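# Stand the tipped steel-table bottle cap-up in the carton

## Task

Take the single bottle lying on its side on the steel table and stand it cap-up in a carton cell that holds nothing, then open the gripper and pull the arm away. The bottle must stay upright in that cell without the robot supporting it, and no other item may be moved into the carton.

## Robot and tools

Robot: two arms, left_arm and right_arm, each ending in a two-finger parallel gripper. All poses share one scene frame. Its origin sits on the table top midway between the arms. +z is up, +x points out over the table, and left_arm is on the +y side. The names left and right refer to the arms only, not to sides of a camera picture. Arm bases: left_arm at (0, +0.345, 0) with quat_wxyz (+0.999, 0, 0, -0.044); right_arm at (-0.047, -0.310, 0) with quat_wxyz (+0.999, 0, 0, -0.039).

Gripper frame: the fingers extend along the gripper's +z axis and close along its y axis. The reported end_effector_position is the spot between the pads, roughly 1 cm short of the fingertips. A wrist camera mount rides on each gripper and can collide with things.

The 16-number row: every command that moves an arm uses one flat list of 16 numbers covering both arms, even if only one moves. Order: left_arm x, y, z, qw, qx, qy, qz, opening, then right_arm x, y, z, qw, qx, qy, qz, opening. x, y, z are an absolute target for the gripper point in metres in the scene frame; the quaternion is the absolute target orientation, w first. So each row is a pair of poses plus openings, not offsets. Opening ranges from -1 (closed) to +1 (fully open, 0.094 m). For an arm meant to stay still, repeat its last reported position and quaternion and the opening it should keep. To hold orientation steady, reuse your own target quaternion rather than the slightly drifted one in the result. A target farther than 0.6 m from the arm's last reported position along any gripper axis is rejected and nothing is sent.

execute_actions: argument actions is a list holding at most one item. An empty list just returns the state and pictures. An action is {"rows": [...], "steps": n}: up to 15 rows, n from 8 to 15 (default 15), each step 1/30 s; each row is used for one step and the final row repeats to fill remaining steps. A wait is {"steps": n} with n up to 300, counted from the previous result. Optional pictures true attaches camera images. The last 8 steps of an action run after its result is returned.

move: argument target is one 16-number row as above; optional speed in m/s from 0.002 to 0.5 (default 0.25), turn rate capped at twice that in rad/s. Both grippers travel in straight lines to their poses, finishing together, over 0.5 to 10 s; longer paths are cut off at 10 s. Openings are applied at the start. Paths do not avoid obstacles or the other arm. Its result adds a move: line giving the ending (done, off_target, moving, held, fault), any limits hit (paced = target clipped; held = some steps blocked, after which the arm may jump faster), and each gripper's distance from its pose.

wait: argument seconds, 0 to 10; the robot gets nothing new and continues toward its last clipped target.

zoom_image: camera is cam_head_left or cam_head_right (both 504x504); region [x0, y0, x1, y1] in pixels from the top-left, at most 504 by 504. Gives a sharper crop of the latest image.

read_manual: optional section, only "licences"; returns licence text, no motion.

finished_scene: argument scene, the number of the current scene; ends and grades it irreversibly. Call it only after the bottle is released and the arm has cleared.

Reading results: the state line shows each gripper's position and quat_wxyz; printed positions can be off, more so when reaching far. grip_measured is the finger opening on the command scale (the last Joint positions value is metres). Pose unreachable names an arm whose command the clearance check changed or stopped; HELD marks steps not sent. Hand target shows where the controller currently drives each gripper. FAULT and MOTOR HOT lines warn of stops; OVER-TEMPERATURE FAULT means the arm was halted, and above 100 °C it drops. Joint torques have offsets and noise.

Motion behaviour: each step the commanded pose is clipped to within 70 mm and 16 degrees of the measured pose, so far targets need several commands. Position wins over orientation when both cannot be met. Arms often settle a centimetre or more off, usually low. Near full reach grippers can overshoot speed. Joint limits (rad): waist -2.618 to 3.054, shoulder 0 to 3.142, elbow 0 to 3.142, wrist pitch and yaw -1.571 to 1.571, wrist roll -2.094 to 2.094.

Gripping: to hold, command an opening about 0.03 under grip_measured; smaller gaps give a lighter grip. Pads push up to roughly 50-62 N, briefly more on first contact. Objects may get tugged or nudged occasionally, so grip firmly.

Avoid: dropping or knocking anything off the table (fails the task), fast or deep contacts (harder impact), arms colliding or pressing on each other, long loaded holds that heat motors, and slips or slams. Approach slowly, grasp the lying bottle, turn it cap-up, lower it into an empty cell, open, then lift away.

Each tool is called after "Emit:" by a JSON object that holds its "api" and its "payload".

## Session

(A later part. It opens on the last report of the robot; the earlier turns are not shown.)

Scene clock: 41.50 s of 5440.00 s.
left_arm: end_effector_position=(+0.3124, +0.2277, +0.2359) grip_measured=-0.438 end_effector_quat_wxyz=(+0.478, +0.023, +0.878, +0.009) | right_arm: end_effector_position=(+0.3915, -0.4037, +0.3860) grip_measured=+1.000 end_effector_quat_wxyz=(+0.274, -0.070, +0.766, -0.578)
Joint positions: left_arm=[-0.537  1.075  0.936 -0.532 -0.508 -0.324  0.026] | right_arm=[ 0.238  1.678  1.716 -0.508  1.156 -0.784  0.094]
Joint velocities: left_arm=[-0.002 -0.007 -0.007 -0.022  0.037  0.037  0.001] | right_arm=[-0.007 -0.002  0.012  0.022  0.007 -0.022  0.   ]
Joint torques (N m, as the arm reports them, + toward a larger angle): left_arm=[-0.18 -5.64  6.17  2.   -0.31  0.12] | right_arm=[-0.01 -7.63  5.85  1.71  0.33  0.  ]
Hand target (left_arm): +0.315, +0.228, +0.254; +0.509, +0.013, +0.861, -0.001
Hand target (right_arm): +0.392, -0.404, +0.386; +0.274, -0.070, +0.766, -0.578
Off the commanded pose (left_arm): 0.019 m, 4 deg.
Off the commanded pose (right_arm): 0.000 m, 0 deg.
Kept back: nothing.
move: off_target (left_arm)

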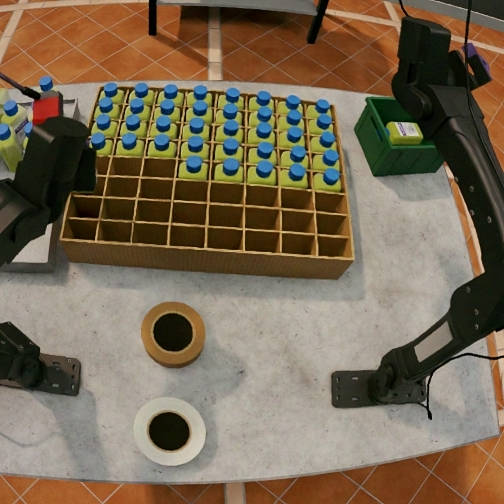

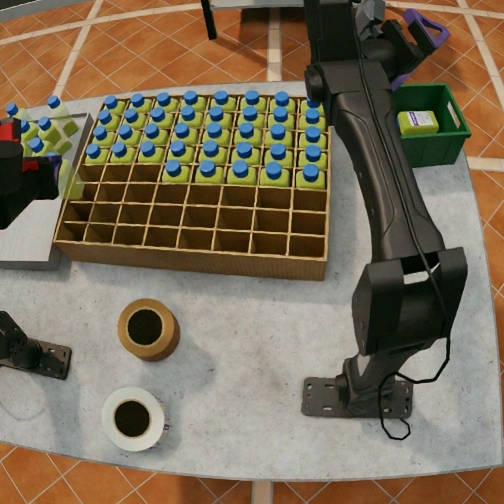

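Emit:
{"api": "zoom_image", "payload": {"camera": "cam_head_right", "region": [30, 140, 140, 250]}}

Emit:
{"api": "zoom_image", "payload": {"camera": "cam_head_left", "region": [30, 140, 140, 250]}}

Region (30, 140, 140, 250) of cam_head_right's 504x504 image, scaled by 4.582, with more detail than that image has.

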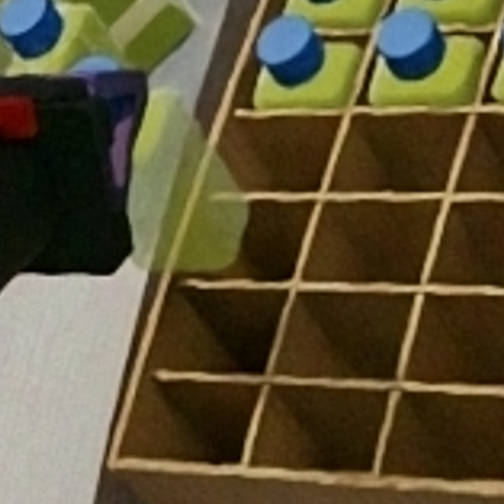

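Region (30, 140, 140, 250) of cam_head_left's 504x504 image, scaled by 4.582, with more detail than that image has.

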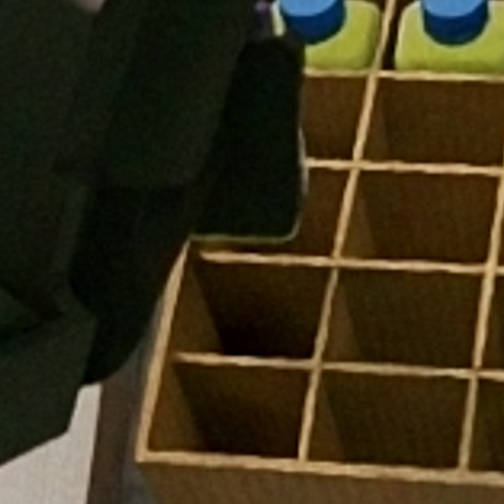

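Emit:
{"api": "move", "payload": {"target": [0.297,0.232,0.21,0.5114,0.0001,0.8590,-0.0254,-0.49,0.3915,-0.4037,0.3860,0.274,-0.070,0.766,-0.578,1], "speed": 0.06}}

Emit:
{"api": "zoom_image", "payload": {"camera": "cam_head_right", "region": [30, 140, 140, 250]}}

Emit:
{"api": "zoom_image", "payload": {"camera": "cam_head_left", "region": [30, 140, 140, 250]}}

Scene clock: 45.20 s of 5440.00 s.
left_arm: end_effector_position=(+0.2936, +0.2362, +0.1949) grip_measured=-0.438 end_effector_quat_wxyz=(+0.485, +0.011, +0.874, -0.009) | right_arm: end_effector_position=(+0.3915, -0.4037, +0.3860) grip_measured=+1.000 end_effector_quat_wxyz=(+0.274, -0.070, +0.766, -0.578)
Joint positions: left_arm=[-0.549  0.96   0.707 -0.396 -0.506 -0.357  0.026] | right_arm=[ 0.238  1.678  1.716 -0.508  1.156 -0.784  0.094]
Joint velocities: left_arm=[-0.012  0.002  0.007 -0.007 -0.022  0.037  0.   ] | right_arm=[-0.007 -0.002  0.012  0.007 -0.007  0.007  0.   ]
Joint torques (N m, as the arm reports them, + toward a larger angle): left_arm=[-0.69 -4.09  6.33  2.   -0.21 -0.04] | right_arm=[ 0.02 -7.78  5.9   1.72  0.34  0.02]
Hand target (left_arm): +0.296, +0.233, +0.210; +0.510, -0.000, +0.860, -0.026
Hand target (right_arm): +0.392, -0.404, +0.386; +0.274, -0.070, +0.766, -0.578
Off the commanded pose (left_arm): 0.016 m, 4 deg.
Off the commanded pose (right_arm): 0.000 m, 0 deg.
Kept back: nothing.
move: off_target (left_arm)

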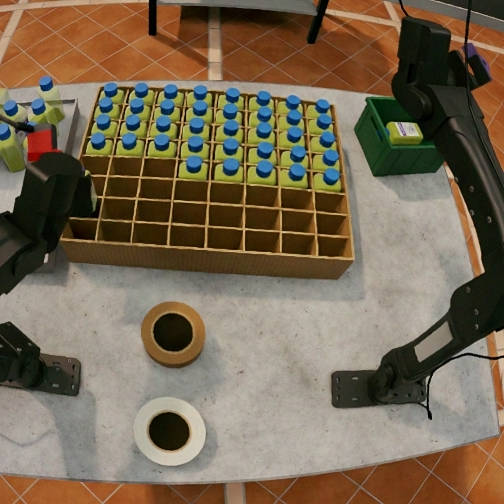

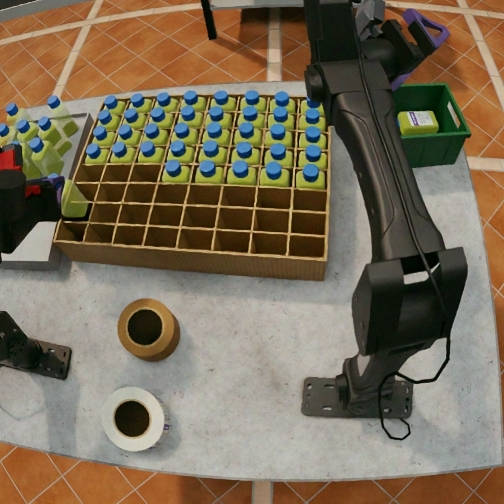

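Region (30, 140, 140, 250) of cam_head_right's 504x504 image, scaled by 4.582, with more detail than that image has.

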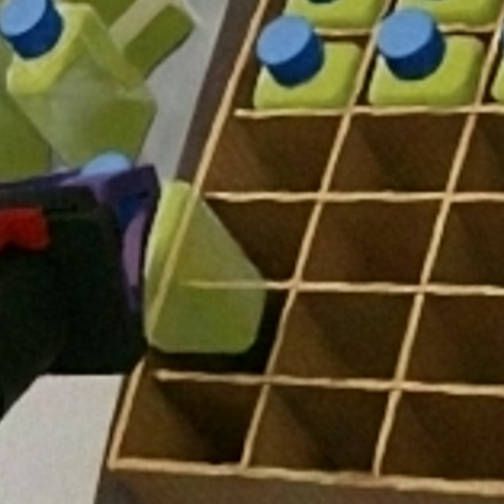

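Region (30, 140, 140, 250) of cam_head_left's 504x504 image, scaled by 4.582, with more detail than that image has.

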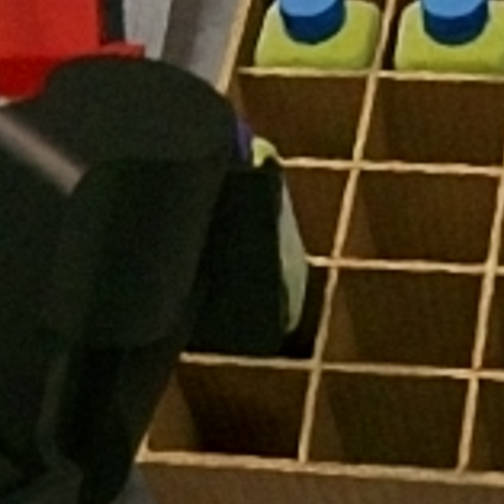

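Emit:
{"api": "execute_actions", "payload": {"actions": [{"rows": [[0.297,0.231,0.21,0.5114,0.0001,0.8590,-0.0254,-0.49,0.3915,-0.4037,0.3860,0.274,-0.070,0.766,-0.578,1],[0.297,0.230,0.21,0.5114,0.0001,0.8590,-0.0254,-0.49,0.3915,-0.4037,0.3860,0.274,-0.070,0.766,-0.578,1],[0.297,0.229,0.21,0.5114,0.0001,0.8590,-0.0254,-0.49,0.3915,-0.4037,0.3860,0.274,-0.070,0.766,-0.578,1],[0.297,0.228,0.21,0.5114,0.0001,0.8590,-0.0254,-0.49,0.3915,-0.4037,0.3860,0.274,-0.070,0.766,-0.578,1]], "steps": 10}]}}

Emit:
{"api": "wait", "payload": {"seconds": 0.3}}

Emit:
{"api": "zoom_image", "payload": {"camera": "cam_head_right", "region": [30, 140, 140, 250]}}

Scene clock: 46.40 s of 5440.00 s.
left_arm: end_effector_position=(+0.2933, +0.2354, +0.1949) grip_measured=-0.438 end_effector_quat_wxyz=(+0.485, +0.012, +0.874, -0.010) | right_arm: end_effector_position=(+0.3915, -0.4037, +0.3860) grip_measured=+1.000 end_effector_quat_wxyz=(+0.274, -0.070, +0.766, -0.578)
Joint positions: left_arm=[-0.552  0.96   0.707 -0.396 -0.506 -0.359  0.026] | right_arm=[ 0.238  1.678  1.716 -0.508  1.156 -0.784  0.094]
Joint velocities: left_arm=[-0.071 -0.017 -0.032  0.007  0.051 -0.066 -0.001] | right_arm=[ 0.017 -0.002 -0.002 -0.037 -0.037 -0.037  0.   ]
Joint torques (N m, as the arm reports them, + toward a larger angle): left_arm=[-0.94 -3.31  6.53  2.02 -0.3  -0.05] | right_arm=[ 0.08 -7.75  5.74  1.73  0.32  0.01]
Steps of this call (steps 1 to 34: nothing new was sent; steps 35 to 36: the first 2 steps of this action). Readings (end_effector_position):
35: left_arm (+0.2935, +0.2360, +0.1949) | right_arm (+0.3915, -0.4037, +0.3860)
36: the state above

Scene clock: 46.97 s of 5440.00 s.
left_arm: end_effector_position=(+0.2916, +0.2310, +0.1950) grip_measured=-0.438 end_effector_quat_wxyz=(+0.486, +0.014, +0.874, -0.015) | right_arm: end_effector_position=(+0.3915, -0.4037, +0.3860) grip_measured=+1.000 end_effector_quat_wxyz=(+0.274, -0.070, +0.766, -0.578)
Joint positions: left_arm=[-0.569  0.96   0.707 -0.396 -0.509 -0.369  0.026] | right_arm=[ 0.238  1.678  1.716 -0.508  1.156 -0.784  0.094]
Joint velocities: left_arm=[ 0.002 -0.002 -0.002  0.037 -0.022  0.022 -0.   ] | right_arm=[ 0.002 -0.002  0.017  0.007  0.022  0.022  0.   ]
Joint torques (N m, as the arm reports them, + toward a larger angle): left_arm=[-0.73 -2.74  6.75  2.03 -0.36 -0.05] | right_arm=[ 0.04 -7.66  5.83  1.72  0.33  0.  ]
Hand target (left_arm): +0.296, +0.228, +0.210; +0.511, +0.000, +0.859, -0.026
Hand target (right_arm): +0.392, -0.404, +0.386; +0.274, -0.070, +0.766, -0.578
Off the commanded pose (left_arm): 0.016 m, 4 deg.
Off the commanded pose (right_arm): 0.000 m, 0 deg.
Kept back: nothing.
Steps of this call (steps 1 to 8: the last 8 steps of your previous action; steps 9 to 17: nothing new was sent). Readings (end_effector_position):
1: left_arm (+0.2930, +0.2345, +0.1949) | right_arm (+0.3915, -0.4037, +0.3860)
2: left_arm (+0.2925, +0.2333, +0.1949) | right_arm (+0.3915, -0.4037, +0.3860)
4: left_arm (+0.2917, +0.2313, +0.1949) | right_arm (+0.3915, -0.4037, +0.3860)
8: left_arm (+0.2915, +0.2308, +0.1949) | right_arm (+0.3915, -0.4037, +0.3860)
17: the state above

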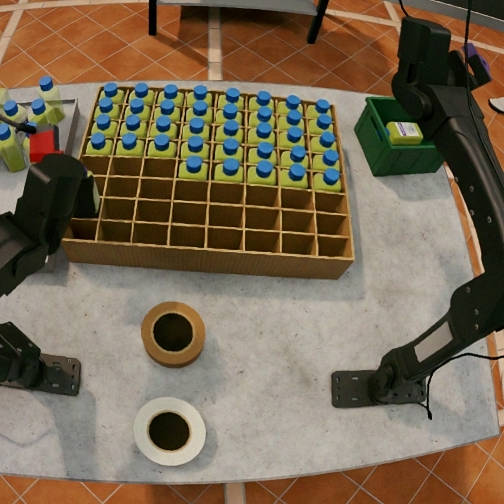

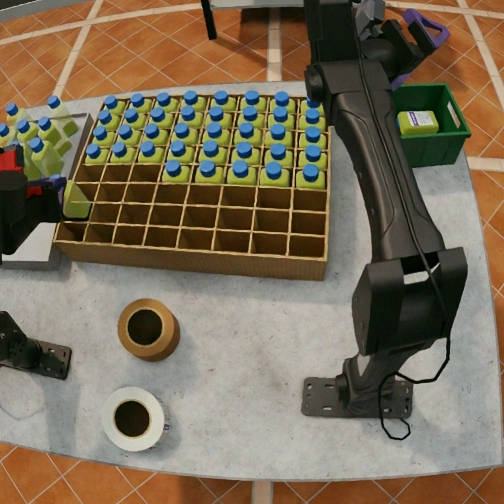

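Region (30, 140, 140, 250) of cam_head_right's 504x504 image, scaled by 4.582, with more detail than that image has.

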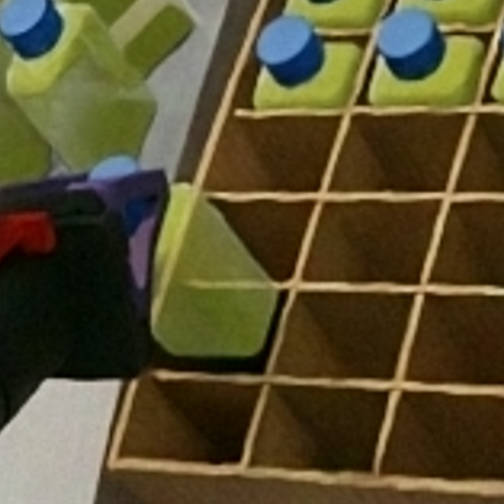

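Emit:
{"api": "execute_actions", "payload": {"actions": [{"rows": [[0.2972,0.2288,0.2103,0.5122,-0.0010,0.8586,-0.0234,-0.49,0.3915,-0.4037,0.3860,0.274,-0.070,0.766,-0.578,1],[0.2974,0.2296,0.2105,0.5131,-0.0021,0.8581,-0.0214,-0.49,0.3915,-0.4037,0.3860,0.274,-0.070,0.766,-0.578,1],[0.2975,0.2305,0.2108,0.5139,-0.0032,0.8577,-0.0193,-0.49,0.3915,-0.4037,0.3860,0.274,-0.070,0.766,-0.578,1],[0.2977,0.2313,0.2111,0.5148,-0.0043,0.8572,-0.0173,-0.49,0.3915,-0.4037,0.3860,0.274,-0.070,0.766,-0.578,1],[0.2977,0.2313,0.2100,0.5148,-0.0043,0.8572,-0.0173,-0.49,0.3915,-0.4037,0.3860,0.274,-0.070,0.766,-0.578,1],[0.2977,0.2313,0.2090,0.5148,-0.0043,0.8572,-0.0173,-0.49,0.3915,-0.4037,0.3860,0.274,-0.070,0.766,-0.578,1],[0.2977,0.2313,0.2080,0.5148,-0.0043,0.8572,-0.0173,-0.49,0.3915,-0.4037,0.3860,0.274,-0.070,0.766,-0.578,1],[0.2977,0.2313,0.2070,0.5148,-0.0043,0.8572,-0.0173,-0.49,0.3915,-0.4037,0.3860,0.274,-0.070,0.766,-0.578,1],[0.2977,0.2313,0.2060,0.5148,-0.0043,0.8572,-0.0173,-0.49,0.3915,-0.4037,0.3860,0.274,-0.070,0.766,-0.578,1],[0.2977,0.2313,0.2050,0.5148,-0.0043,0.8572,-0.0173,-0.49,0.3915,-0.4037,0.3860,0.274,-0.070,0.766,-0.578,1],[0.2977,0.2313,0.2040,0.5148,-0.0043,0.8572,-0.0173,-0.49,0.3915,-0.4037,0.3860,0.274,-0.070,0.766,-0.578,1],[0.2977,0.2313,0.2030,0.5148,-0.0043,0.8572,-0.0173,-0.49,0.3915,-0.4037,0.3860,0.274,-0.070,0.766,-0.578,1],[0.2977,0.2313,0.2020,0.5148,-0.0043,0.8572,-0.0173,-0.49,0.3915,-0.4037,0.3860,0.274,-0.070,0.766,-0.578,1],[0.2977,0.2313,0.2010,0.5148,-0.0043,0.8572,-0.0173,-0.49,0.3915,-0.4037,0.3860,0.274,-0.070,0.766,-0.578,1],[0.2977,0.2313,0.2000,0.5148,-0.0043,0.8572,-0.0173,-0.49,0.3915,-0.4037,0.3860,0.274,-0.070,0.766,-0.578,1]], "steps": 15}]}}

Emit:
{"api": "wait", "payload": {"seconds": 0.2}}

Emit:
{"api": "zoom_image", "payload": {"camera": "cam_head_right", "region": [30, 140, 140, 250]}}

Scene clock: 49.27 s of 5440.00 s.
left_arm: end_effector_position=(+0.2924, +0.2330, +0.1962) grip_measured=-0.438 end_effector_quat_wxyz=(+0.489, +0.010, +0.872, -0.010) | right_arm: end_effector_position=(+0.3915, -0.4037, +0.3860) grip_measured=+1.000 end_effector_quat_wxyz=(+0.274, -0.070, +0.766, -0.578)
Joint positions: left_arm=[-0.569  0.96   0.707 -0.393 -0.522 -0.37   0.026] | right_arm=[ 0.238  1.678  1.716 -0.508  1.156 -0.784  0.094]
Joint velocities: left_arm=[ 0.007 -0.017  0.007  0.022 -0.095  0.022 -0.001] | right_arm=[-0.007 -0.007 -0.002 -0.037 -0.081  0.022  0.   ]
Joint torques (N m, as the arm reports them, + toward a larger angle): left_arm=[-0.72 -2.73  5.84  2.06 -0.35 -0.04] | right_arm=[ 0.02 -7.71  5.83  1.71  0.34  0.  ]
Steps of this call (steps 1 to 62: nothing new was sent; steps 63 to 69: the first 7 steps of this action). Readings (end_effector_position):
63: left_arm (+0.2916, +0.2311, +0.1951) | right_arm (+0.3915, -0.4037, +0.3860)
64: left_arm (+0.2917, +0.2314, +0.1951) | right_arm (+0.3915, -0.4037, +0.3860)
66: left_arm (+0.2918, +0.2321, +0.1954) | right_arm (+0.3915, -0.4037, +0.3860)
69: the state above

Scene clock: 49.73 s of 5440.00 s.
left_arm: end_effector_position=(+0.2944, +0.2337, +0.1922) grip_measured=-0.438 end_effector_quat_wxyz=(+0.496, +0.005, +0.868, -0.010) | right_arm: end_effector_position=(+0.3915, -0.4037, +0.3860) grip_measured=+1.000 end_effector_quat_wxyz=(+0.274, -0.070, +0.766, -0.578)
Joint positions: left_arm=[-0.569  0.96   0.677 -0.347 -0.533 -0.37   0.026] | right_arm=[ 0.238  1.678  1.716 -0.508  1.156 -0.784  0.094]
Joint velocities: left_arm=[ 0.007 -0.002 -0.012 -0.022  0.051  0.037  0.   ] | right_arm=[ 0.012 -0.007 -0.002 -0.037  0.051  0.051  0.   ]
Joint torques (N m, as the arm reports them, + toward a larger angle): left_arm=[-0.68 -2.57  5.75  1.99 -0.31 -0.03] | right_arm=[ 0.07 -7.65  5.8   1.72  0.32  0.02]
Hand target (left_arm): +0.297, +0.231, +0.200; +0.514, -0.004, +0.858, -0.018
Hand target (right_arm): +0.392, -0.404, +0.386; +0.274, -0.070, +0.766, -0.578
Off the commanded pose (left_arm): 0.009 m, 3 deg.
Off the commanded pose (right_arm): 0.000 m, 0 deg.
Kept back: nothing.
Steps of this call (steps 1 to 8: the last 8 steps of your previous action; steps 9 to 14: nothing new was sent). Readings (end_effector_position):
1: left_arm (+0.2926, +0.2331, +0.1963) | right_arm (+0.3915, -0.4037, +0.3860)
2: left_arm (+0.2929, +0.2331, +0.1962) | right_arm (+0.3915, -0.4037, +0.3860)
4: left_arm (+0.2930, +0.2333, +0.1944) | right_arm (+0.3915, -0.4037, +0.3860)
8: left_arm (+0.2936, +0.2336, +0.1920) | right_arm (+0.3915, -0.4037, +0.3860)
14: the state above

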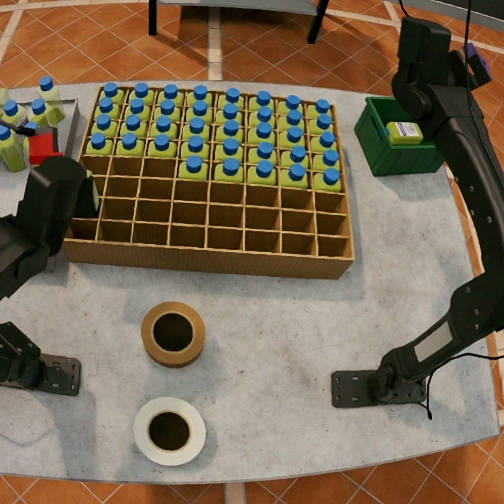

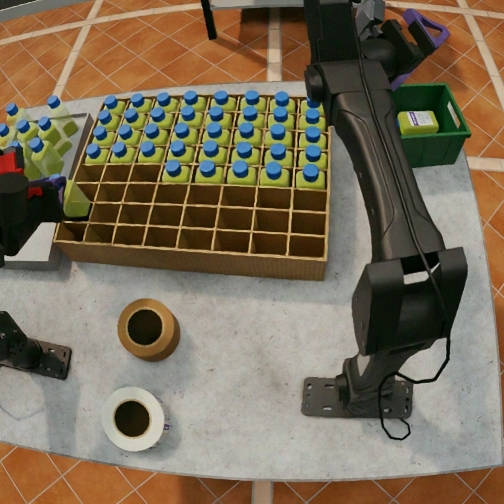

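Region (30, 140, 140, 250) of cam_head_right's 504x504 image, scaled by 4.582, with more detail than that image has.

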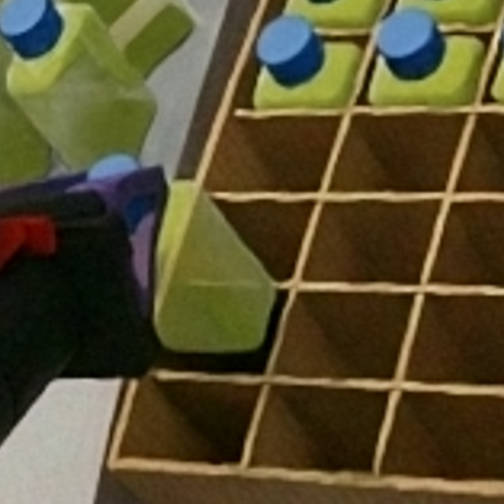

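Emit:
{"api": "execute_actions", "payload": {"actions": [{"rows": [[0.2972,0.2313,0.2000,0.5116,-0.0039,0.8591,-0.0165,-0.49,0.3915,-0.4037,0.3860,0.274,-0.070,0.766,-0.578,1],[0.2967,0.2313,0.1990,0.5083,-0.0034,0.8611,-0.0158,-0.49,0.3915,-0.4037,0.3860,0.274,-0.070,0.766,-0.578,1],[0.2962,0.2313,0.1980,0.5051,-0.0030,0.8630,-0.0150,-0.49,0.3915,-0.4037,0.3860,0.274,-0.070,0.766,-0.578,1],[0.2962,0.2313,0.1970,0.5051,-0.0030,0.8630,-0.0150,-0.49,0.3915,-0.4037,0.3860,0.274,-0.070,0.766,-0.578,1],[0.2962,0.2313,0.1960,0.5051,-0.0030,0.8630,-0.0150,-0.49,0.3915,-0.4037,0.3860,0.274,-0.070,0.766,-0.578,1],[0.2962,0.2313,0.1950,0.5051,-0.0030,0.8630,-0.0150,-0.49,0.3915,-0.4037,0.3860,0.274,-0.070,0.766,-0.578,1],[0.2962,0.2313,0.1940,0.5051,-0.0030,0.8630,-0.0150,-0.49,0.3915,-0.4037,0.3860,0.274,-0.070,0.766,-0.578,1],[0.2962,0.2313,0.1930,0.5051,-0.0030,0.8630,-0.0150,-0.49,0.3915,-0.4037,0.3860,0.274,-0.070,0.766,-0.578,1],[0.2962,0.2313,0.1920,0.5051,-0.0030,0.8630,-0.0150,-0.49,0.3915,-0.4037,0.3860,0.274,-0.070,0.766,-0.578,1],[0.2962,0.2313,0.1910,0.5051,-0.0030,0.8630,-0.0150,-0.49,0.3915,-0.4037,0.3860,0.274,-0.070,0.766,-0.578,1],[0.2962,0.2313,0.1900,0.5051,-0.0030,0.8630,-0.0150,-0.49,0.3915,-0.4037,0.3860,0.274,-0.070,0.766,-0.578,1]], "steps": 12}]}}

Emit:
{"api": "wait", "payload": {"seconds": 0.2}}

Emit:
{"api": "zoom_image", "payload": {"camera": "cam_head_right", "region": [30, 140, 140, 250]}}

Scene clock: 51.17 s of 5440.00 s.
left_arm: end_effector_position=(+0.2944, +0.2337, +0.1922) grip_measured=-0.438 end_effector_quat_wxyz=(+0.496, +0.005, +0.868, -0.010) | right_arm: end_effector_position=(+0.3915, -0.4037, +0.3860) grip_measured=+1.000 end_effector_quat_wxyz=(+0.274, -0.070, +0.766, -0.578)
Joint positions: left_arm=[-0.569  0.96   0.677 -0.347 -0.533 -0.37   0.026] | right_arm=[ 0.238  1.678  1.716 -0.508  1.156 -0.784  0.094]
Joint velocities: left_arm=[-0.017 -0.007 -0.002 -0.037  0.022 -0.081 -0.   ] | right_arm=[-0.002 -0.017 -0.007  0.022  0.051 -0.037  0.   ]
Joint torques (N m, as the arm reports them, + toward a larger angle): left_arm=[-0.74 -1.71  6.54  1.75 -0.26 -0.09] | right_arm=[ 0.06 -7.72  5.84  1.72  0.31  0.02]
Steps of this call (steps 1 to 39: nothing new was sent; steps 40 to 43: the first 4 steps of this action). Readings (end_effector_position):
40: left_arm (+0.2944, +0.2337, +0.1922) | right_arm (+0.3915, -0.4037, +0.3860)
41: left_arm (+0.2944, +0.2337, +0.1922) | right_arm (+0.3915, -0.4037, +0.3860)
43: the state above

Scene clock: 51.63 s of 5440.00 s.
left_arm: end_effector_position=(+0.2953, +0.2338, +0.1918) grip_measured=-0.438 end_effector_quat_wxyz=(+0.500, +0.003, +0.866, -0.011) | right_arm: end_effector_position=(+0.3915, -0.4037, +0.3860) grip_measured=+1.000 end_effector_quat_wxyz=(+0.274, -0.070, +0.766, -0.578)
Joint positions: left_arm=[-0.569  0.96   0.669 -0.331 -0.538 -0.37   0.026] | right_arm=[ 0.238  1.678  1.716 -0.508  1.156 -0.784  0.094]
Joint velocities: left_arm=[-0.017 -0.007 -0.012  0.037 -0.095 -0.051 -0.   ] | right_arm=[-0.012 -0.002 -0.012 -0.022 -0.051 -0.051  0.   ]
Joint torques (N m, as the arm reports them, + toward a larger angle): left_arm=[-0.73 -1.58  5.13  1.85 -0.21 -0.11] | right_arm=[ 0.   -7.62  5.88  1.72  0.31  0.01]
Hand target (left_arm): +0.296, +0.231, +0.190; +0.504, -0.003, +0.863, -0.015
Hand target (right_arm): +0.392, -0.404, +0.386; +0.274, -0.070, +0.766, -0.578
Off the commanded pose (left_arm): 0.003 m, 1 deg.
Off the commanded pose (right_arm): 0.000 m, 0 deg.
Kept back: nothing.
Steps of this call (steps 1 to 8: the last 8 steps of your previous action; steps 9 to 14: nothing new was sent). Readings (end_effector_position):
1: left_arm (+0.2944, +0.2337, +0.1922) | right_arm (+0.3915, -0.4037, +0.3860)
2: left_arm (+0.2944, +0.2337, +0.1922) | right_arm (+0.3915, -0.4037, +0.3860)
4: left_arm (+0.2944, +0.2337, +0.1922) | right_arm (+0.3915, -0.4037, +0.3860)
8: left_arm (+0.2949, +0.2337, +0.1918) | right_arm (+0.3915, -0.4037, +0.3860)
14: the state above

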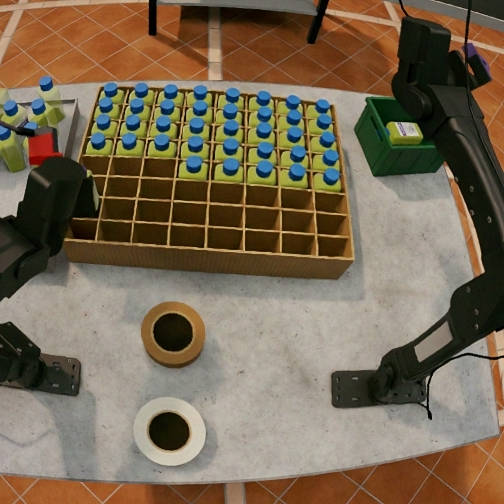

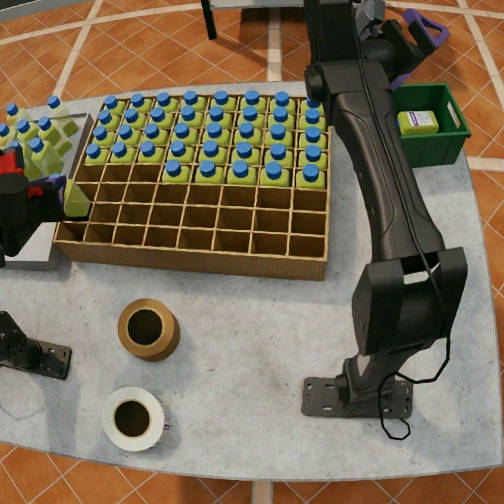

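Region (30, 140, 140, 250) of cam_head_right's 504x504 image, scaled by 4.582, with more detail than that image has.

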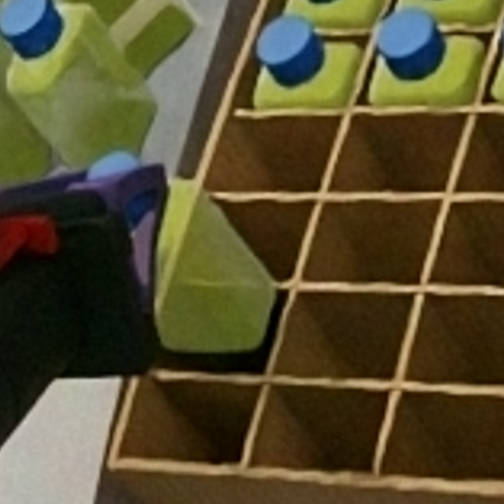

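Emit:
{"api": "execute_actions", "payload": {"actions": [{"rows": [[0.2962,0.2313,0.1930,0.5051,-0.0030,0.8630,-0.0150,-0.49,0.3915,-0.4037,0.3860,0.274,-0.070,0.766,-0.578,1],[0.2962,0.2313,0.1960,0.5051,-0.0030,0.8630,-0.0150,-0.49,0.3915,-0.4037,0.3860,0.274,-0.070,0.766,-0.578,1],[0.2962,0.2313,0.1990,0.5051,-0.0030,0.8630,-0.0150,-0.49,0.3915,-0.4037,0.3860,0.274,-0.070,0.766,-0.578,1],[0.2962,0.2313,0.2020,0.5051,-0.0030,0.8630,-0.0150,-0.49,0.3915,-0.4037,0.3860,0.274,-0.070,0.766,-0.578,1],[0.2962,0.2313,0.2050,0.5051,-0.0030,0.8630,-0.0150,-0.49,0.3915,-0.4037,0.3860,0.274,-0.070,0.766,-0.578,1],[0.2958,0.2308,0.2080,0.5057,-0.0014,0.8626,-0.0152,-0.49,0.3915,-0.4037,0.3860,0.274,-0.070,0.766,-0.578,1],[0.2953,0.2302,0.2110,0.5064,0.0002,0.8623,-0.0155,-0.49,0.3915,-0.4037,0.3860,0.274,-0.070,0.766,-0.578,1],[0.2949,0.2296,0.2135,0.5070,0.0018,0.8619,-0.0157,-0.49,0.3915,-0.4037,0.3860,0.274,-0.070,0.766,-0.578,1],[0.2944,0.2290,0.2150,0.5077,0.0034,0.8616,-0.0160,-0.49,0.3915,-0.4037,0.3860,0.274,-0.070,0.766,-0.578,1],[0.2940,0.2284,0.2160,0.5083,0.0050,0.8612,-0.0162,-0.49,0.3915,-0.4037,0.3860,0.274,-0.070,0.766,-0.578,1]], "steps": 15}]}}

Emit:
{"api": "execute_actions", "payload": {"actions": [{"rows": [[0.2940,0.2284,0.2150,0.5083,0.0050,0.8612,-0.0162,-0.49,0.3915,-0.4037,0.3860,0.274,-0.070,0.766,-0.578,1],[0.2940,0.2284,0.2140,0.5083,0.0050,0.8612,-0.0162,-0.49,0.3915,-0.4037,0.3860,0.274,-0.070,0.766,-0.578,1],[0.2940,0.2284,0.2130,0.5083,0.0050,0.8612,-0.0162,-0.49,0.3915,-0.4037,0.3860,0.274,-0.070,0.766,-0.578,1],[0.2940,0.2284,0.2120,0.5083,0.0050,0.8612,-0.0162,-0.49,0.3915,-0.4037,0.3860,0.274,-0.070,0.766,-0.578,1],[0.2940,0.2284,0.2110,0.5083,0.0050,0.8612,-0.0162,-0.49,0.3915,-0.4037,0.3860,0.274,-0.070,0.766,-0.578,1],[0.2940,0.2284,0.2100,0.5083,0.0050,0.8612,-0.0162,-0.49,0.3915,-0.4037,0.3860,0.274,-0.070,0.766,-0.578,1],[0.2940,0.2284,0.2090,0.5083,0.0050,0.8612,-0.0162,-0.49,0.3915,-0.4037,0.3860,0.274,-0.070,0.766,-0.578,1],[0.2940,0.2284,0.2080,0.5083,0.0050,0.8612,-0.0162,-0.49,0.3915,-0.4037,0.3860,0.274,-0.070,0.766,-0.578,1],[0.2940,0.2284,0.2070,0.5083,0.0050,0.8612,-0.0162,-0.49,0.3915,-0.4037,0.3860,0.274,-0.070,0.766,-0.578,1],[0.2940,0.2284,0.2060,0.5083,0.0050,0.8612,-0.0162,-0.49,0.3915,-0.4037,0.3860,0.274,-0.070,0.766,-0.578,1],[0.2940,0.2284,0.2050,0.5083,0.0050,0.8612,-0.0162,-0.49,0.3915,-0.4037,0.3860,0.274,-0.070,0.766,-0.578,1]], "steps": 12}]}}

Emit:
{"api": "wait", "payload": {"seconds": 0.2}}

Emit:
{"api": "zoom_image", "payload": {"camera": "cam_head_right", "region": [30, 140, 140, 250]}}

Emit:
{"api": "zoom_image", "payload": {"camera": "cam_head_left", "region": [30, 140, 140, 250]}}

Scene clock: 56.73 s of 5440.00 s.
left_arm: end_effector_position=(+0.2937, +0.2337, +0.1926) grip_measured=-0.438 end_effector_quat_wxyz=(+0.495, +0.006, +0.869, -0.009) | right_arm: end_effector_position=(+0.3915, -0.4037, +0.3860) grip_measured=+1.000 end_effector_quat_wxyz=(+0.274, -0.070, +0.766, -0.578)
Joint positions: left_arm=[-0.572  0.96   0.681 -0.356 -0.537 -0.371  0.026] | right_arm=[ 0.238  1.678  1.716 -0.508  1.156 -0.784  0.094]
Joint velocities: left_arm=[-0.051  0.002  0.115 -0.286  0.007 -0.007  0.   ] | right_arm=[-0.022  0.007 -0.007  0.007 -0.037 -0.037  0.   ]
Joint torques (N m, as the arm reports them, + toward a larger angle): left_arm=[-0.53 -2.24  9.24  1.83 -0.24 -0.04] | right_arm=[ 0.06 -7.73  5.78  1.7   0.32  0.01]
Steps of this call (steps 1 to 90: nothing new was sent; then 1.87 s passed at rest; steps 91 to 97: the first 7 steps of this action). Readings (end_effector_position):
91: left_arm (+0.2953, +0.2338, +0.1919) | right_arm (+0.3915, -0.4037, +0.3860)
92: left_arm (+0.2953, +0.2338, +0.1919) | right_arm (+0.3915, -0.4037, +0.3860)
94: left_arm (+0.2952, +0.2340, +0.1916) | right_arm (+0.3915, -0.4037, +0.3860)
97: the state above

Scene clock: 57.13 s of 5440.00 s.
left_arm: end_effector_position=(+0.2891, +0.2328, +0.1930) grip_measured=-0.438 end_effector_quat_wxyz=(+0.484, +0.015, +0.875, -0.003) | right_arm: end_effector_position=(+0.3915, -0.4037, +0.3860) grip_measured=+1.000 end_effector_quat_wxyz=(+0.274, -0.070, +0.766, -0.578)
Joint positions: left_arm=[-0.584  0.96   0.705 -0.412 -0.537 -0.371  0.026] | right_arm=[ 0.238  1.678  1.716 -0.508  1.156 -0.784  0.094]
Joint velocities: left_arm=[-0.007 -0.002  0.002 -0.051 -0.081 -0.066  0.001] | right_arm=[-0.012 -0.002 -0.007 -0.022 -0.066  0.007  0.   ]
Joint torques (N m, as the arm reports them, + toward a larger angle): left_arm=[-0.78 -2.78  8.06  1.82 -0.29 -0.01] | right_arm=[ 0.09 -7.63  5.76  1.7   0.29  0.03]
Off your previous action's commanded pose (left_arm): 0.023 m, 3 deg at its last step (step 8 of this call).
Off your previous action's commanded pose (right_arm): 0.000 m, 0 deg at its last step (step 8 of this call).
Steps of this call (steps 1 to 8: the last 8 steps of your previous action; steps 9 to 12: the first 4 steps of this action). Readings (end_effector_position):
9: left_arm (+0.2895, +0.2325, +0.1937) | right_arm (+0.3915, -0.4037, +0.3860)
10: left_arm (+0.2892, +0.2327, +0.1932) | right_arm (+0.3915, -0.4037, +0.3860)
12: the state above

Scene clock: 57.60 s of 5440.00 s.
left_arm: end_effector_position=(+0.2898, +0.2323, +0.1941) grip_measured=-0.438 end_effector_quat_wxyz=(+0.486, +0.015, +0.874, -0.005) | right_arm: end_effector_position=(+0.3915, -0.4037, +0.3860) grip_measured=+1.000 end_effector_quat_wxyz=(+0.274, -0.070, +0.766, -0.578)
Joint positions: left_arm=[-0.584  0.96   0.705 -0.406 -0.537 -0.371  0.026] | right_arm=[ 0.238  1.678  1.716 -0.508  1.156 -0.784  0.094]
Joint velocities: left_arm=[ 0.037  0.002 -0.002  0.051  0.051  0.11   0.   ] | right_arm=[-0.002 -0.007 -0.017  0.095  0.007 -0.066  0.   ]
Joint torques (N m, as the arm reports them, + toward a larger angle): left_arm=[-0.77 -2.72  6.06  2.02 -0.29 -0.02] | right_arm=[ 0.01 -7.75  5.89  1.72  0.32  0.02]
Hand target (left_arm): +0.293, +0.229, +0.205; +0.507, +0.005, +0.862, -0.017
Hand target (right_arm): +0.392, -0.404, +0.386; +0.274, -0.070, +0.766, -0.578
Off the commanded pose (left_arm): 0.012 m, 3 deg.
Off the commanded pose (right_arm): 0.000 m, 0 deg.
Kept back: nothing.
Steps of this call (steps 1 to 8: the last 8 steps of your previous action; steps 9 to 14: nothing new was sent). Readings (end_effector_position):
1: left_arm (+0.2891, +0.2328, +0.1930) | right_arm (+0.3915, -0.4037, +0.3860)
2: left_arm (+0.2891, +0.2328, +0.1930) | right_arm (+0.3915, -0.4037, +0.3860)
4: left_arm (+0.2891, +0.2328, +0.1930) | right_arm (+0.3915, -0.4037, +0.3860)
8: left_arm (+0.2893, +0.2327, +0.1934) | right_arm (+0.3915, -0.4037, +0.3860)
14: the state above

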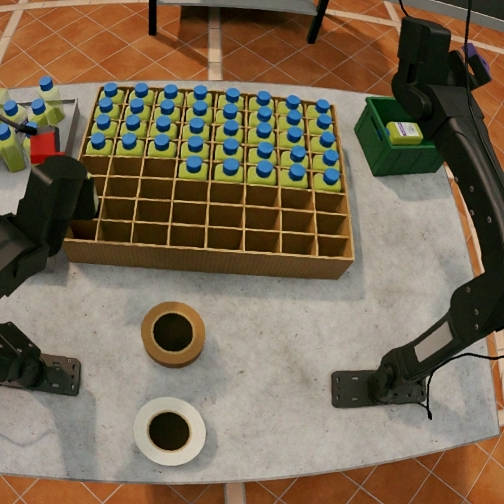

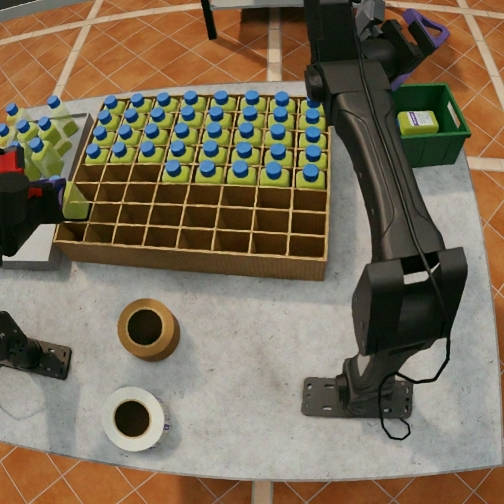

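Region (30, 140, 140, 250) of cam_head_right's 504x504 image, scaled by 4.582, with more detail than that image has.

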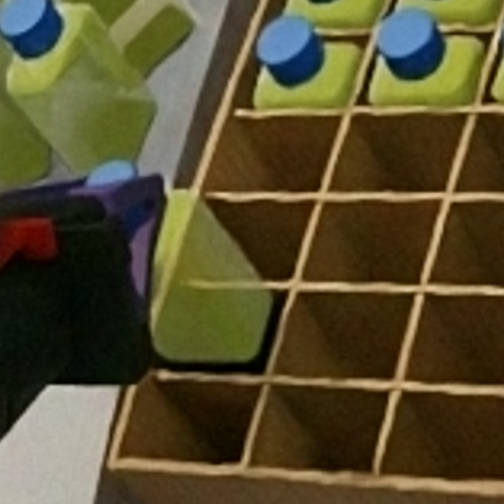

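Region (30, 140, 140, 250) of cam_head_left's 504x504 image, scaled by 4.582, with more detail than that image has.

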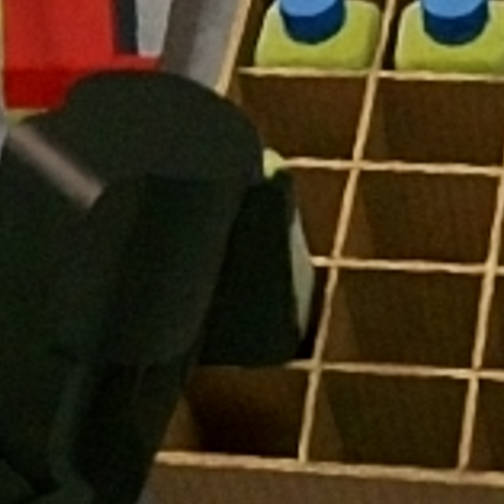

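Emit:
{"api": "execute_actions", "payload": {"actions": [{"rows": [[0.2940,0.2284,0.2040,0.5083,0.0050,0.8612,-0.0162,-0.49,0.3915,-0.4037,0.3860,0.274,-0.070,0.766,-0.578,1],[0.2940,0.2284,0.2030,0.5083,0.0050,0.8612,-0.0162,-0.49,0.3915,-0.4037,0.3860,0.274,-0.070,0.766,-0.578,1],[0.2940,0.2284,0.2020,0.5083,0.0050,0.8612,-0.0162,-0.49,0.3915,-0.4037,0.3860,0.274,-0.070,0.766,-0.578,1],[0.2940,0.2284,0.2010,0.5083,0.0050,0.8612,-0.0162,-0.49,0.3915,-0.4037,0.3860,0.274,-0.070,0.766,-0.578,1],[0.2940,0.2284,0.2000,0.5083,0.0050,0.8612,-0.0162,-0.49,0.3915,-0.4037,0.3860,0.274,-0.070,0.766,-0.578,1],[0.2940,0.2284,0.1988,0.5083,0.0050,0.8612,-0.0162,-0.49,0.3915,-0.4037,0.3860,0.274,-0.070,0.766,-0.578,1],[0.2940,0.2284,0.1976,0.5083,0.0050,0.8612,-0.0162,-0.49,0.3915,-0.4037,0.3860,0.274,-0.070,0.766,-0.578,1],[0.2940,0.2284,0.1964,0.5083,0.0050,0.8612,-0.0162,-0.49,0.3915,-0.4037,0.3860,0.274,-0.070,0.766,-0.578,1],[0.2940,0.2284,0.1952,0.5083,0.0050,0.8612,-0.0162,-0.49,0.3915,-0.4037,0.3860,0.274,-0.070,0.766,-0.578,1],[0.2940,0.2284,0.1940,0.5083,0.0050,0.8612,-0.0162,-0.49,0.3915,-0.4037,0.3860,0.274,-0.070,0.766,-0.578,1],[0.2940,0.2284,0.1928,0.5083,0.0050,0.8612,-0.0162,-0.49,0.3915,-0.4037,0.3860,0.274,-0.070,0.766,-0.578,1],[0.2940,0.2284,0.1916,0.5083,0.0050,0.8612,-0.0162,-0.49,0.3915,-0.4037,0.3860,0.274,-0.070,0.766,-0.578,1],[0.2940,0.2284,0.1904,0.5083,0.0050,0.8612,-0.0162,-0.49,0.3915,-0.4037,0.3860,0.274,-0.070,0.766,-0.578,1],[0.2940,0.2284,0.1892,0.5083,0.0050,0.8612,-0.0162,-0.49,0.3915,-0.4037,0.3860,0.274,-0.070,0.766,-0.578,1],[0.2940,0.2284,0.1880,0.5083,0.0050,0.8612,-0.0162,-0.49,0.3915,-0.4037,0.3860,0.274,-0.070,0.766,-0.578,1]], "steps": 15}]}}

Emit:
{"api": "wait", "payload": {"seconds": 0.2}}

Emit:
{"api": "zoom_image", "payload": {"camera": "cam_head_right", "region": [30, 140, 140, 250]}}

Scene clock: 60.37 s of 5440.00 s.
left_arm: end_effector_position=(+0.2894, +0.2326, +0.1881) grip_measured=-0.438 end_effector_quat_wxyz=(+0.485, +0.015, +0.874, -0.004) | right_arm: end_effector_position=(+0.3915, -0.4037, +0.3860) grip_measured=+1.000 end_effector_quat_wxyz=(+0.274, -0.070, +0.766, -0.578)
Joint positions: left_arm=[-0.584  0.96   0.683 -0.386 -0.537 -0.371  0.026] | right_arm=[ 0.238  1.678  1.716 -0.508  1.156 -0.784  0.094]
Joint velocities: left_arm=[-0.002 -0.012 -0.144  0.066  0.007 -0.037 -0.002] | right_arm=[-0.012  0.017 -0.002  0.007  0.051 -0.007  0.   ]
Joint torques (N m, as the arm reports them, + toward a larger angle): left_arm=[-0.72 -2.63  6.3   2.   -0.27 -0.02] | right_arm=[ 0.03 -7.75  5.81  1.7   0.33  0.01]
Steps of this call (steps 1 to 76: nothing new was sent; steps 77 to 83: the first 7 steps of this action). Readings (end_effector_position):
77: left_arm (+0.2899, +0.2322, +0.1943) | right_arm (+0.3915, -0.4037, +0.3860)
78: left_arm (+0.2900, +0.2321, +0.1942) | right_arm (+0.3915, -0.4037, +0.3860)
80: left_arm (+0.2901, +0.2320, +0.1928) | right_arm (+0.3915, -0.4037, +0.3860)
83: the state above

Scene clock: 60.83 s of 5440.00 s.
left_arm: end_effector_position=(+0.2879, +0.2338, +0.1747) grip_measured=-0.438 end_effector_quat_wxyz=(+0.482, +0.016, +0.876, -0.002) | right_arm: end_effector_position=(+0.3915, -0.4037, +0.3860) grip_measured=+1.000 end_effector_quat_wxyz=(+0.274, -0.070, +0.766, -0.578)
Joint positions: left_arm=[-0.584  0.96   0.636 -0.347 -0.537 -0.371  0.026] | right_arm=[ 0.238  1.678  1.716 -0.508  1.156 -0.784  0.094]
Joint velocities: left_arm=[-0.002  0.012  0.007  0.081  0.007 -0.022  0.   ] | right_arm=[ 0.007 -0.017  0.012 -0.051  0.007 -0.007  0.   ]
Joint torques (N m, as the arm reports them, + toward a larger angle): left_arm=[-0.73 -2.55  6.38  1.98 -0.28 -0.03] | right_arm=[ 0.04 -7.68  5.95  1.7   0.32  0.02]
Hand target (left_arm): +0.293, +0.229, +0.188; +0.507, +0.005, +0.862, -0.017
Hand target (right_arm): +0.392, -0.404, +0.386; +0.274, -0.070, +0.766, -0.578
Off the commanded pose (left_arm): 0.016 m, 4 deg.
Off the commanded pose (right_arm): 0.000 m, 0 deg.
Kept back: nothing.
Steps of this call (steps 1 to 8: the last 8 steps of your previous action; steps 9 to 14: nothing new was sent). Readings (end_effector_position):
1: left_arm (+0.2891, +0.2329, +0.1864) | right_arm (+0.3915, -0.4037, +0.3860)
2: left_arm (+0.2888, +0.2331, +0.1848) | right_arm (+0.3915, -0.4037, +0.3860)
4: left_arm (+0.2883, +0.2335, +0.1817) | right_arm (+0.3915, -0.4037, +0.3860)
8: left_arm (+0.2879, +0.2338, +0.1767) | right_arm (+0.3915, -0.4037, +0.3860)
14: the state above

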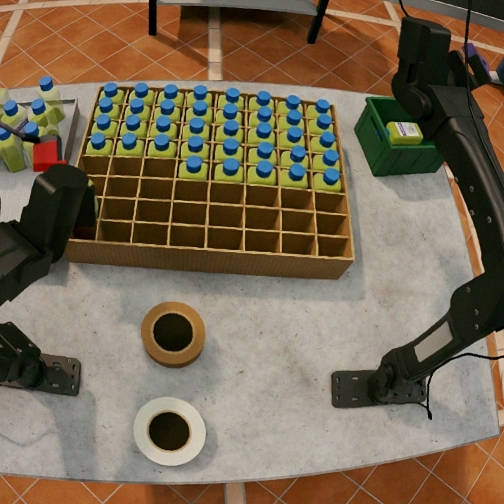

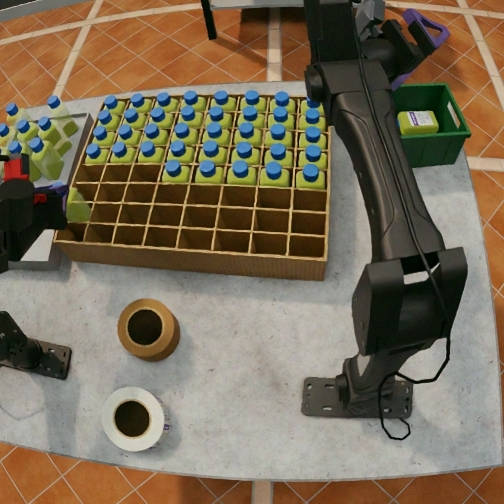

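Region (30, 140, 140, 250) of cam_head_right's 504x504 image, scaled by 4.582, with more detail than that image has.

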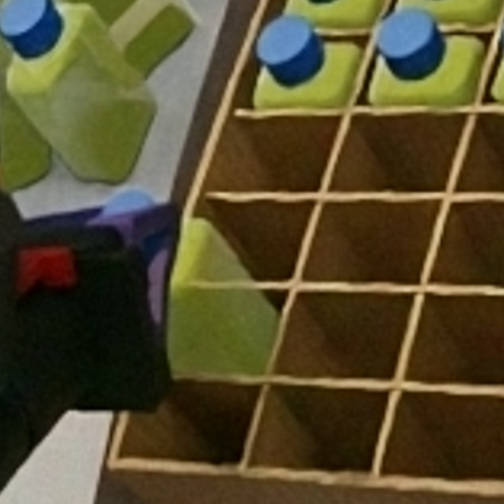

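Emit:
{"api": "execute_actions", "payload": {"actions": [{"rows": [[0.2944,0.2281,0.1870,0.5083,0.0050,0.8612,-0.0162,-0.49,0.3915,-0.4037,0.3860,0.274,-0.070,0.766,-0.578,1],[0.2948,0.2278,0.1855,0.5083,0.0050,0.8612,-0.0162,-0.49,0.3915,-0.4037,0.3860,0.274,-0.070,0.766,-0.578,1],[0.2952,0.2275,0.1835,0.5083,0.0050,0.8612,-0.0162,-0.49,0.3915,-0.4037,0.3860,0.274,-0.070,0.766,-0.578,1],[0.2956,0.2272,0.1815,0.5083,0.0050,0.8612,-0.0162,-0.49,0.3915,-0.4037,0.3860,0.274,-0.070,0.766,-0.578,1],[0.2960,0.2269,0.1795,0.5083,0.0050,0.8612,-0.0162,-0.49,0.3915,-0.4037,0.3860,0.274,-0.070,0.766,-0.578,1],[0.2964,0.2266,0.1775,0.5083,0.0050,0.8612,-0.0162,-0.49,0.3915,-0.4037,0.3860,0.274,-0.070,0.766,-0.578,1],[0.2964,0.2266,0.1755,0.5083,0.0050,0.8612,-0.0162,-0.49,0.3915,-0.4037,0.3860,0.274,-0.070,0.766,-0.578,1],[0.2964,0.2266,0.1735,0.5083,0.0050,0.8612,-0.0162,-0.49,0.3915,-0.4037,0.3860,0.274,-0.070,0.766,-0.578,1],[0.2964,0.2266,0.1715,0.5083,0.0050,0.8612,-0.0162,-0.49,0.3915,-0.4037,0.3860,0.274,-0.070,0.766,-0.578,1],[0.2964,0.2266,0.1695,0.5083,0.0050,0.8612,-0.0162,-0.49,0.3915,-0.4037,0.3860,0.274,-0.070,0.766,-0.578,1],[0.2964,0.2266,0.1675,0.5083,0.0050,0.8612,-0.0162,-0.49,0.3915,-0.4037,0.3860,0.274,-0.070,0.766,-0.578,1],[0.2964,0.2266,0.1655,0.5083,0.0050,0.8612,-0.0162,-0.49,0.3915,-0.4037,0.3860,0.274,-0.070,0.766,-0.578,1],[0.2964,0.2266,0.1635,0.5083,0.0050,0.8612,-0.0162,-0.49,0.3915,-0.4037,0.3860,0.274,-0.070,0.766,-0.578,1],[0.2964,0.2266,0.1615,0.5083,0.0050,0.8612,-0.0162,-0.49,0.3915,-0.4037,0.3860,0.274,-0.070,0.766,-0.578,1],[0.2964,0.2266,0.1595,0.5083,0.0050,0.8612,-0.0162,-0.49,0.3915,-0.4037,0.3860,0.274,-0.070,0.766,-0.578,1]], "steps": 15}]}}

Emit:
{"api": "execute_actions", "payload": {"actions": [{"rows": [[0.2964,0.2266,0.1575,0.5083,0.0050,0.8612,-0.0162,-0.49,0.3915,-0.4037,0.3860,0.274,-0.070,0.766,-0.578,1],[0.2964,0.2266,0.1555,0.5083,0.0050,0.8612,-0.0162,-0.49,0.3915,-0.4037,0.3860,0.274,-0.070,0.766,-0.578,1],[0.2964,0.2266,0.1535,0.5083,0.0050,0.8612,-0.0162,-0.49,0.3915,-0.4037,0.3860,0.274,-0.070,0.766,-0.578,1],[0.2964,0.2266,0.1515,0.5083,0.0050,0.8612,-0.0162,-0.49,0.3915,-0.4037,0.3860,0.274,-0.070,0.766,-0.578,1],[0.2964,0.2266,0.1495,0.5083,0.0050,0.8612,-0.0162,-0.49,0.3915,-0.4037,0.3860,0.274,-0.070,0.766,-0.578,1],[0.2964,0.2266,0.1475,0.5083,0.0050,0.8612,-0.0162,-0.49,0.3915,-0.4037,0.3860,0.274,-0.070,0.766,-0.578,1],[0.2964,0.2266,0.1455,0.5083,0.0050,0.8612,-0.0162,-0.49,0.3915,-0.4037,0.3860,0.274,-0.070,0.766,-0.578,1],[0.2964,0.2266,0.1437,0.5083,0.0050,0.8612,-0.0162,-0.49,0.3915,-0.4037,0.3860,0.274,-0.070,0.766,-0.578,1],[0.2964,0.2266,0.1420,0.5083,0.0050,0.8612,-0.0162,-0.49,0.3915,-0.4037,0.3860,0.274,-0.070,0.766,-0.578,1],[0.2964,0.2266,0.1405,0.5083,0.0050,0.8612,-0.0162,-0.49,0.3915,-0.4037,0.3860,0.274,-0.070,0.766,-0.578,1],[0.2964,0.2266,0.1390,0.5083,0.0050,0.8612,-0.0162,-0.49,0.3915,-0.4037,0.3860,0.274,-0.070,0.766,-0.578,1],[0.2964,0.2266,0.1378,0.5083,0.0050,0.8612,-0.0162,-0.49,0.3915,-0.4037,0.3860,0.274,-0.070,0.766,-0.578,1],[0.2964,0.2266,0.1368,0.5083,0.0050,0.8612,-0.0162,-0.49,0.3915,-0.4037,0.3860,0.274,-0.070,0.766,-0.578,1],[0.2964,0.2266,0.1358,0.5083,0.0050,0.8612,-0.0162,-0.49,0.3915,-0.4037,0.3860,0.274,-0.070,0.766,-0.578,1],[0.2964,0.2266,0.1350,0.5083,0.0050,0.8612,-0.0162,-0.49,0.3915,-0.4037,0.3860,0.274,-0.070,0.766,-0.578,1]], "steps": 15}]}}

Emit:
{"api": "wait", "payload": {"seconds": 0.2}}

Emit:
{"api": "zoom_image", "payload": {"camera": "cam_head_right", "region": [30, 140, 140, 250]}}

Scene clock: 62.97 s of 5440.00 s.
left_arm: end_effector_position=(+0.2904, +0.2318, +0.1715) grip_measured=-0.438 end_effector_quat_wxyz=(+0.489, +0.013, +0.872, -0.007) | right_arm: end_effector_position=(+0.3915, -0.4037, +0.3860) grip_measured=+1.000 end_effector_quat_wxyz=(+0.274, -0.070, +0.766, -0.578)
Joint positions: left_arm=[-0.584  0.967  0.613 -0.299 -0.537 -0.371  0.026] | right_arm=[ 0.238  1.678  1.716 -0.508  1.156 -0.784  0.094]
Joint velocities: left_arm=[-0.002  0.11  -0.212  0.183  0.007 -0.037  0.   ] | right_arm=[-0.017  0.007 -0.017  0.022 -0.022 -0.051  0.   ]
Joint torques (N m, as the arm reports them, + toward a larger angle): left_arm=[-0.69 -1.74  6.02  1.89 -0.27 -0.03] | right_arm=[-0.01 -7.69  5.89  1.73  0.31  0.02]
Steps of this call (steps 1 to 57: nothing new was sent; steps 58 to 64: the first 7 steps of this action). Readings (end_effector_position):
58: left_arm (+0.2888, +0.2330, +0.1762) | right_arm (+0.3915, -0.4037, +0.3860)
59: left_arm (+0.2890, +0.2329, +0.1766) | right_arm (+0.3915, -0.4037, +0.3860)
61: left_arm (+0.2898, +0.2323, +0.1766) | right_arm (+0.3915, -0.4037, +0.3860)
64: the state above

Scene clock: 63.47 s of 5440.00 s.
left_arm: end_effector_position=(+0.2882, +0.2336, +0.1366) grip_measured=-0.438 end_effector_quat_wxyz=(+0.480, +0.017, +0.877, -0.000) | right_arm: end_effector_position=(+0.3915, -0.4037, +0.3860) grip_measured=+1.000 end_effector_quat_wxyz=(+0.274, -0.070, +0.766, -0.578)
Joint positions: left_arm=[-0.584  0.999  0.503 -0.181 -0.537 -0.371  0.026] | right_arm=[ 0.238  1.678  1.716 -0.508  1.156 -0.784  0.094]
Joint velocities: left_arm=[ 0.012  0.076 -0.198  0.271 -0.007  0.051  0.001] | right_arm=[-0.007 -0.007 -0.022  0.007 -0.022  0.051  0.   ]
Joint torques (N m, as the arm reports them, + toward a larger angle): left_arm=[-0.74 -1.94  6.15  1.97 -0.27 -0.03] | right_arm=[-0.04 -7.63  5.88  1.72  0.34  0.01]
Off your previous action's commanded pose (left_arm): 0.015 m, 4 deg at its last step (step 8 of this call).
Off your previous action's commanded pose (right_arm): 0.000 m, 0 deg at its last step (step 8 of this call).
Steps of this call (steps 1 to 8: the last 8 steps of your previous action; steps 9 to 15: the first 7 steps of this action). Readings (end_effector_position):
9: left_arm (+0.2881, +0.2336, +0.1475) | right_arm (+0.3915, -0.4037, +0.3860)
10: left_arm (+0.2880, +0.2337, +0.1457) | right_arm (+0.3915, -0.4037, +0.3860)
12: left_arm (+0.2881, +0.2336, +0.1422) | right_arm (+0.3915, -0.4037, +0.3860)
15: the state above

Scene clock: 63.93 s of 5440.00 s.
left_arm: end_effector_position=(+0.2890, +0.2329, +0.1236) grip_measured=-0.438 end_effector_quat_wxyz=(+0.484, +0.016, +0.875, -0.003) | right_arm: end_effector_position=(+0.3915, -0.4037, +0.3860) grip_measured=+1.000 end_effector_quat_wxyz=(+0.274, -0.070, +0.766, -0.578)
Joint positions: left_arm=[-0.584  1.022  0.451 -0.097 -0.537 -0.371  0.026] | right_arm=[ 0.238  1.678  1.716 -0.508  1.156 -0.784  0.094]
Joint velocities: left_arm=[-0.007  0.012  0.007  0.081  0.022 -0.007  0.   ] | right_arm=[ 0.007  0.012  0.007  0.081  0.022 -0.022  0.   ]
Joint torques (N m, as the arm reports them, + toward a larger angle): left_arm=[-0.73 -2.2   6.13  1.98 -0.28 -0.04] | right_arm=[ 0.18 -7.7   5.85  1.72  0.33  0.04]
Hand target (left_arm): +0.295, +0.227, +0.135; +0.506, +0.005, +0.862, -0.017
Hand target (right_arm): +0.392, -0.404, +0.386; +0.274, -0.070, +0.766, -0.578
Off the commanded pose (left_arm): 0.015 m, 4 deg.
Off the commanded pose (right_arm): 0.000 m, 0 deg.
Kept back: nothing.
Steps of this call (steps 1 to 8: the last 8 steps of your previous action; steps 9 to 14: nothing new was sent). Readings (end_effector_position):
1: left_arm (+0.2881, +0.2336, +0.1346) | right_arm (+0.3915, -0.4037, +0.3860)
2: left_arm (+0.2880, +0.2337, +0.1325) | right_arm (+0.3915, -0.4037, +0.3860)
4: left_arm (+0.2878, +0.2338, +0.1287) | right_arm (+0.3915, -0.4037, +0.3860)
8: left_arm (+0.2878, +0.2338, +0.1235) | right_arm (+0.3915, -0.4037, +0.3860)
14: the state above

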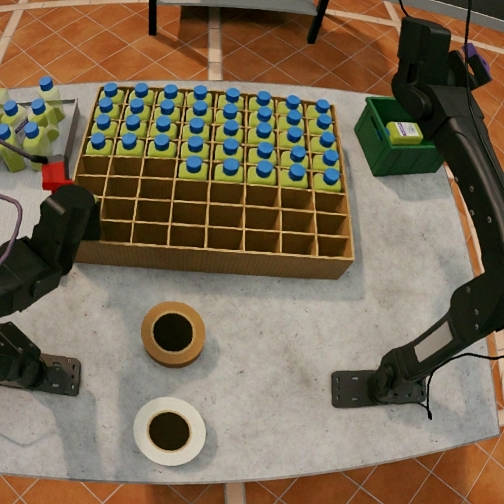

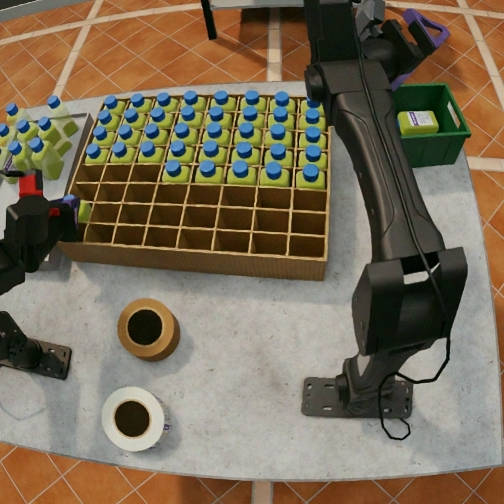

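Region (30, 140, 140, 250) of cam_head_right's 504x504 image, scaled by 4.582, with more detail than that image has.

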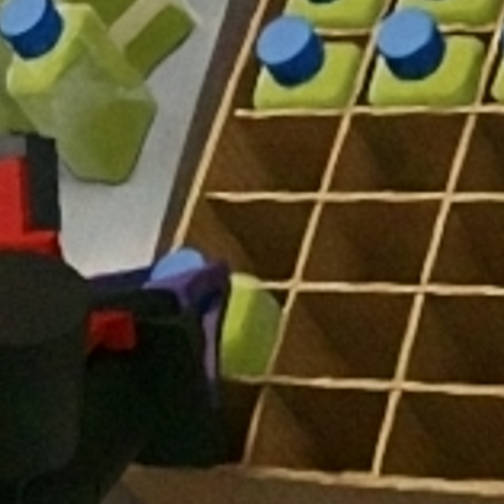

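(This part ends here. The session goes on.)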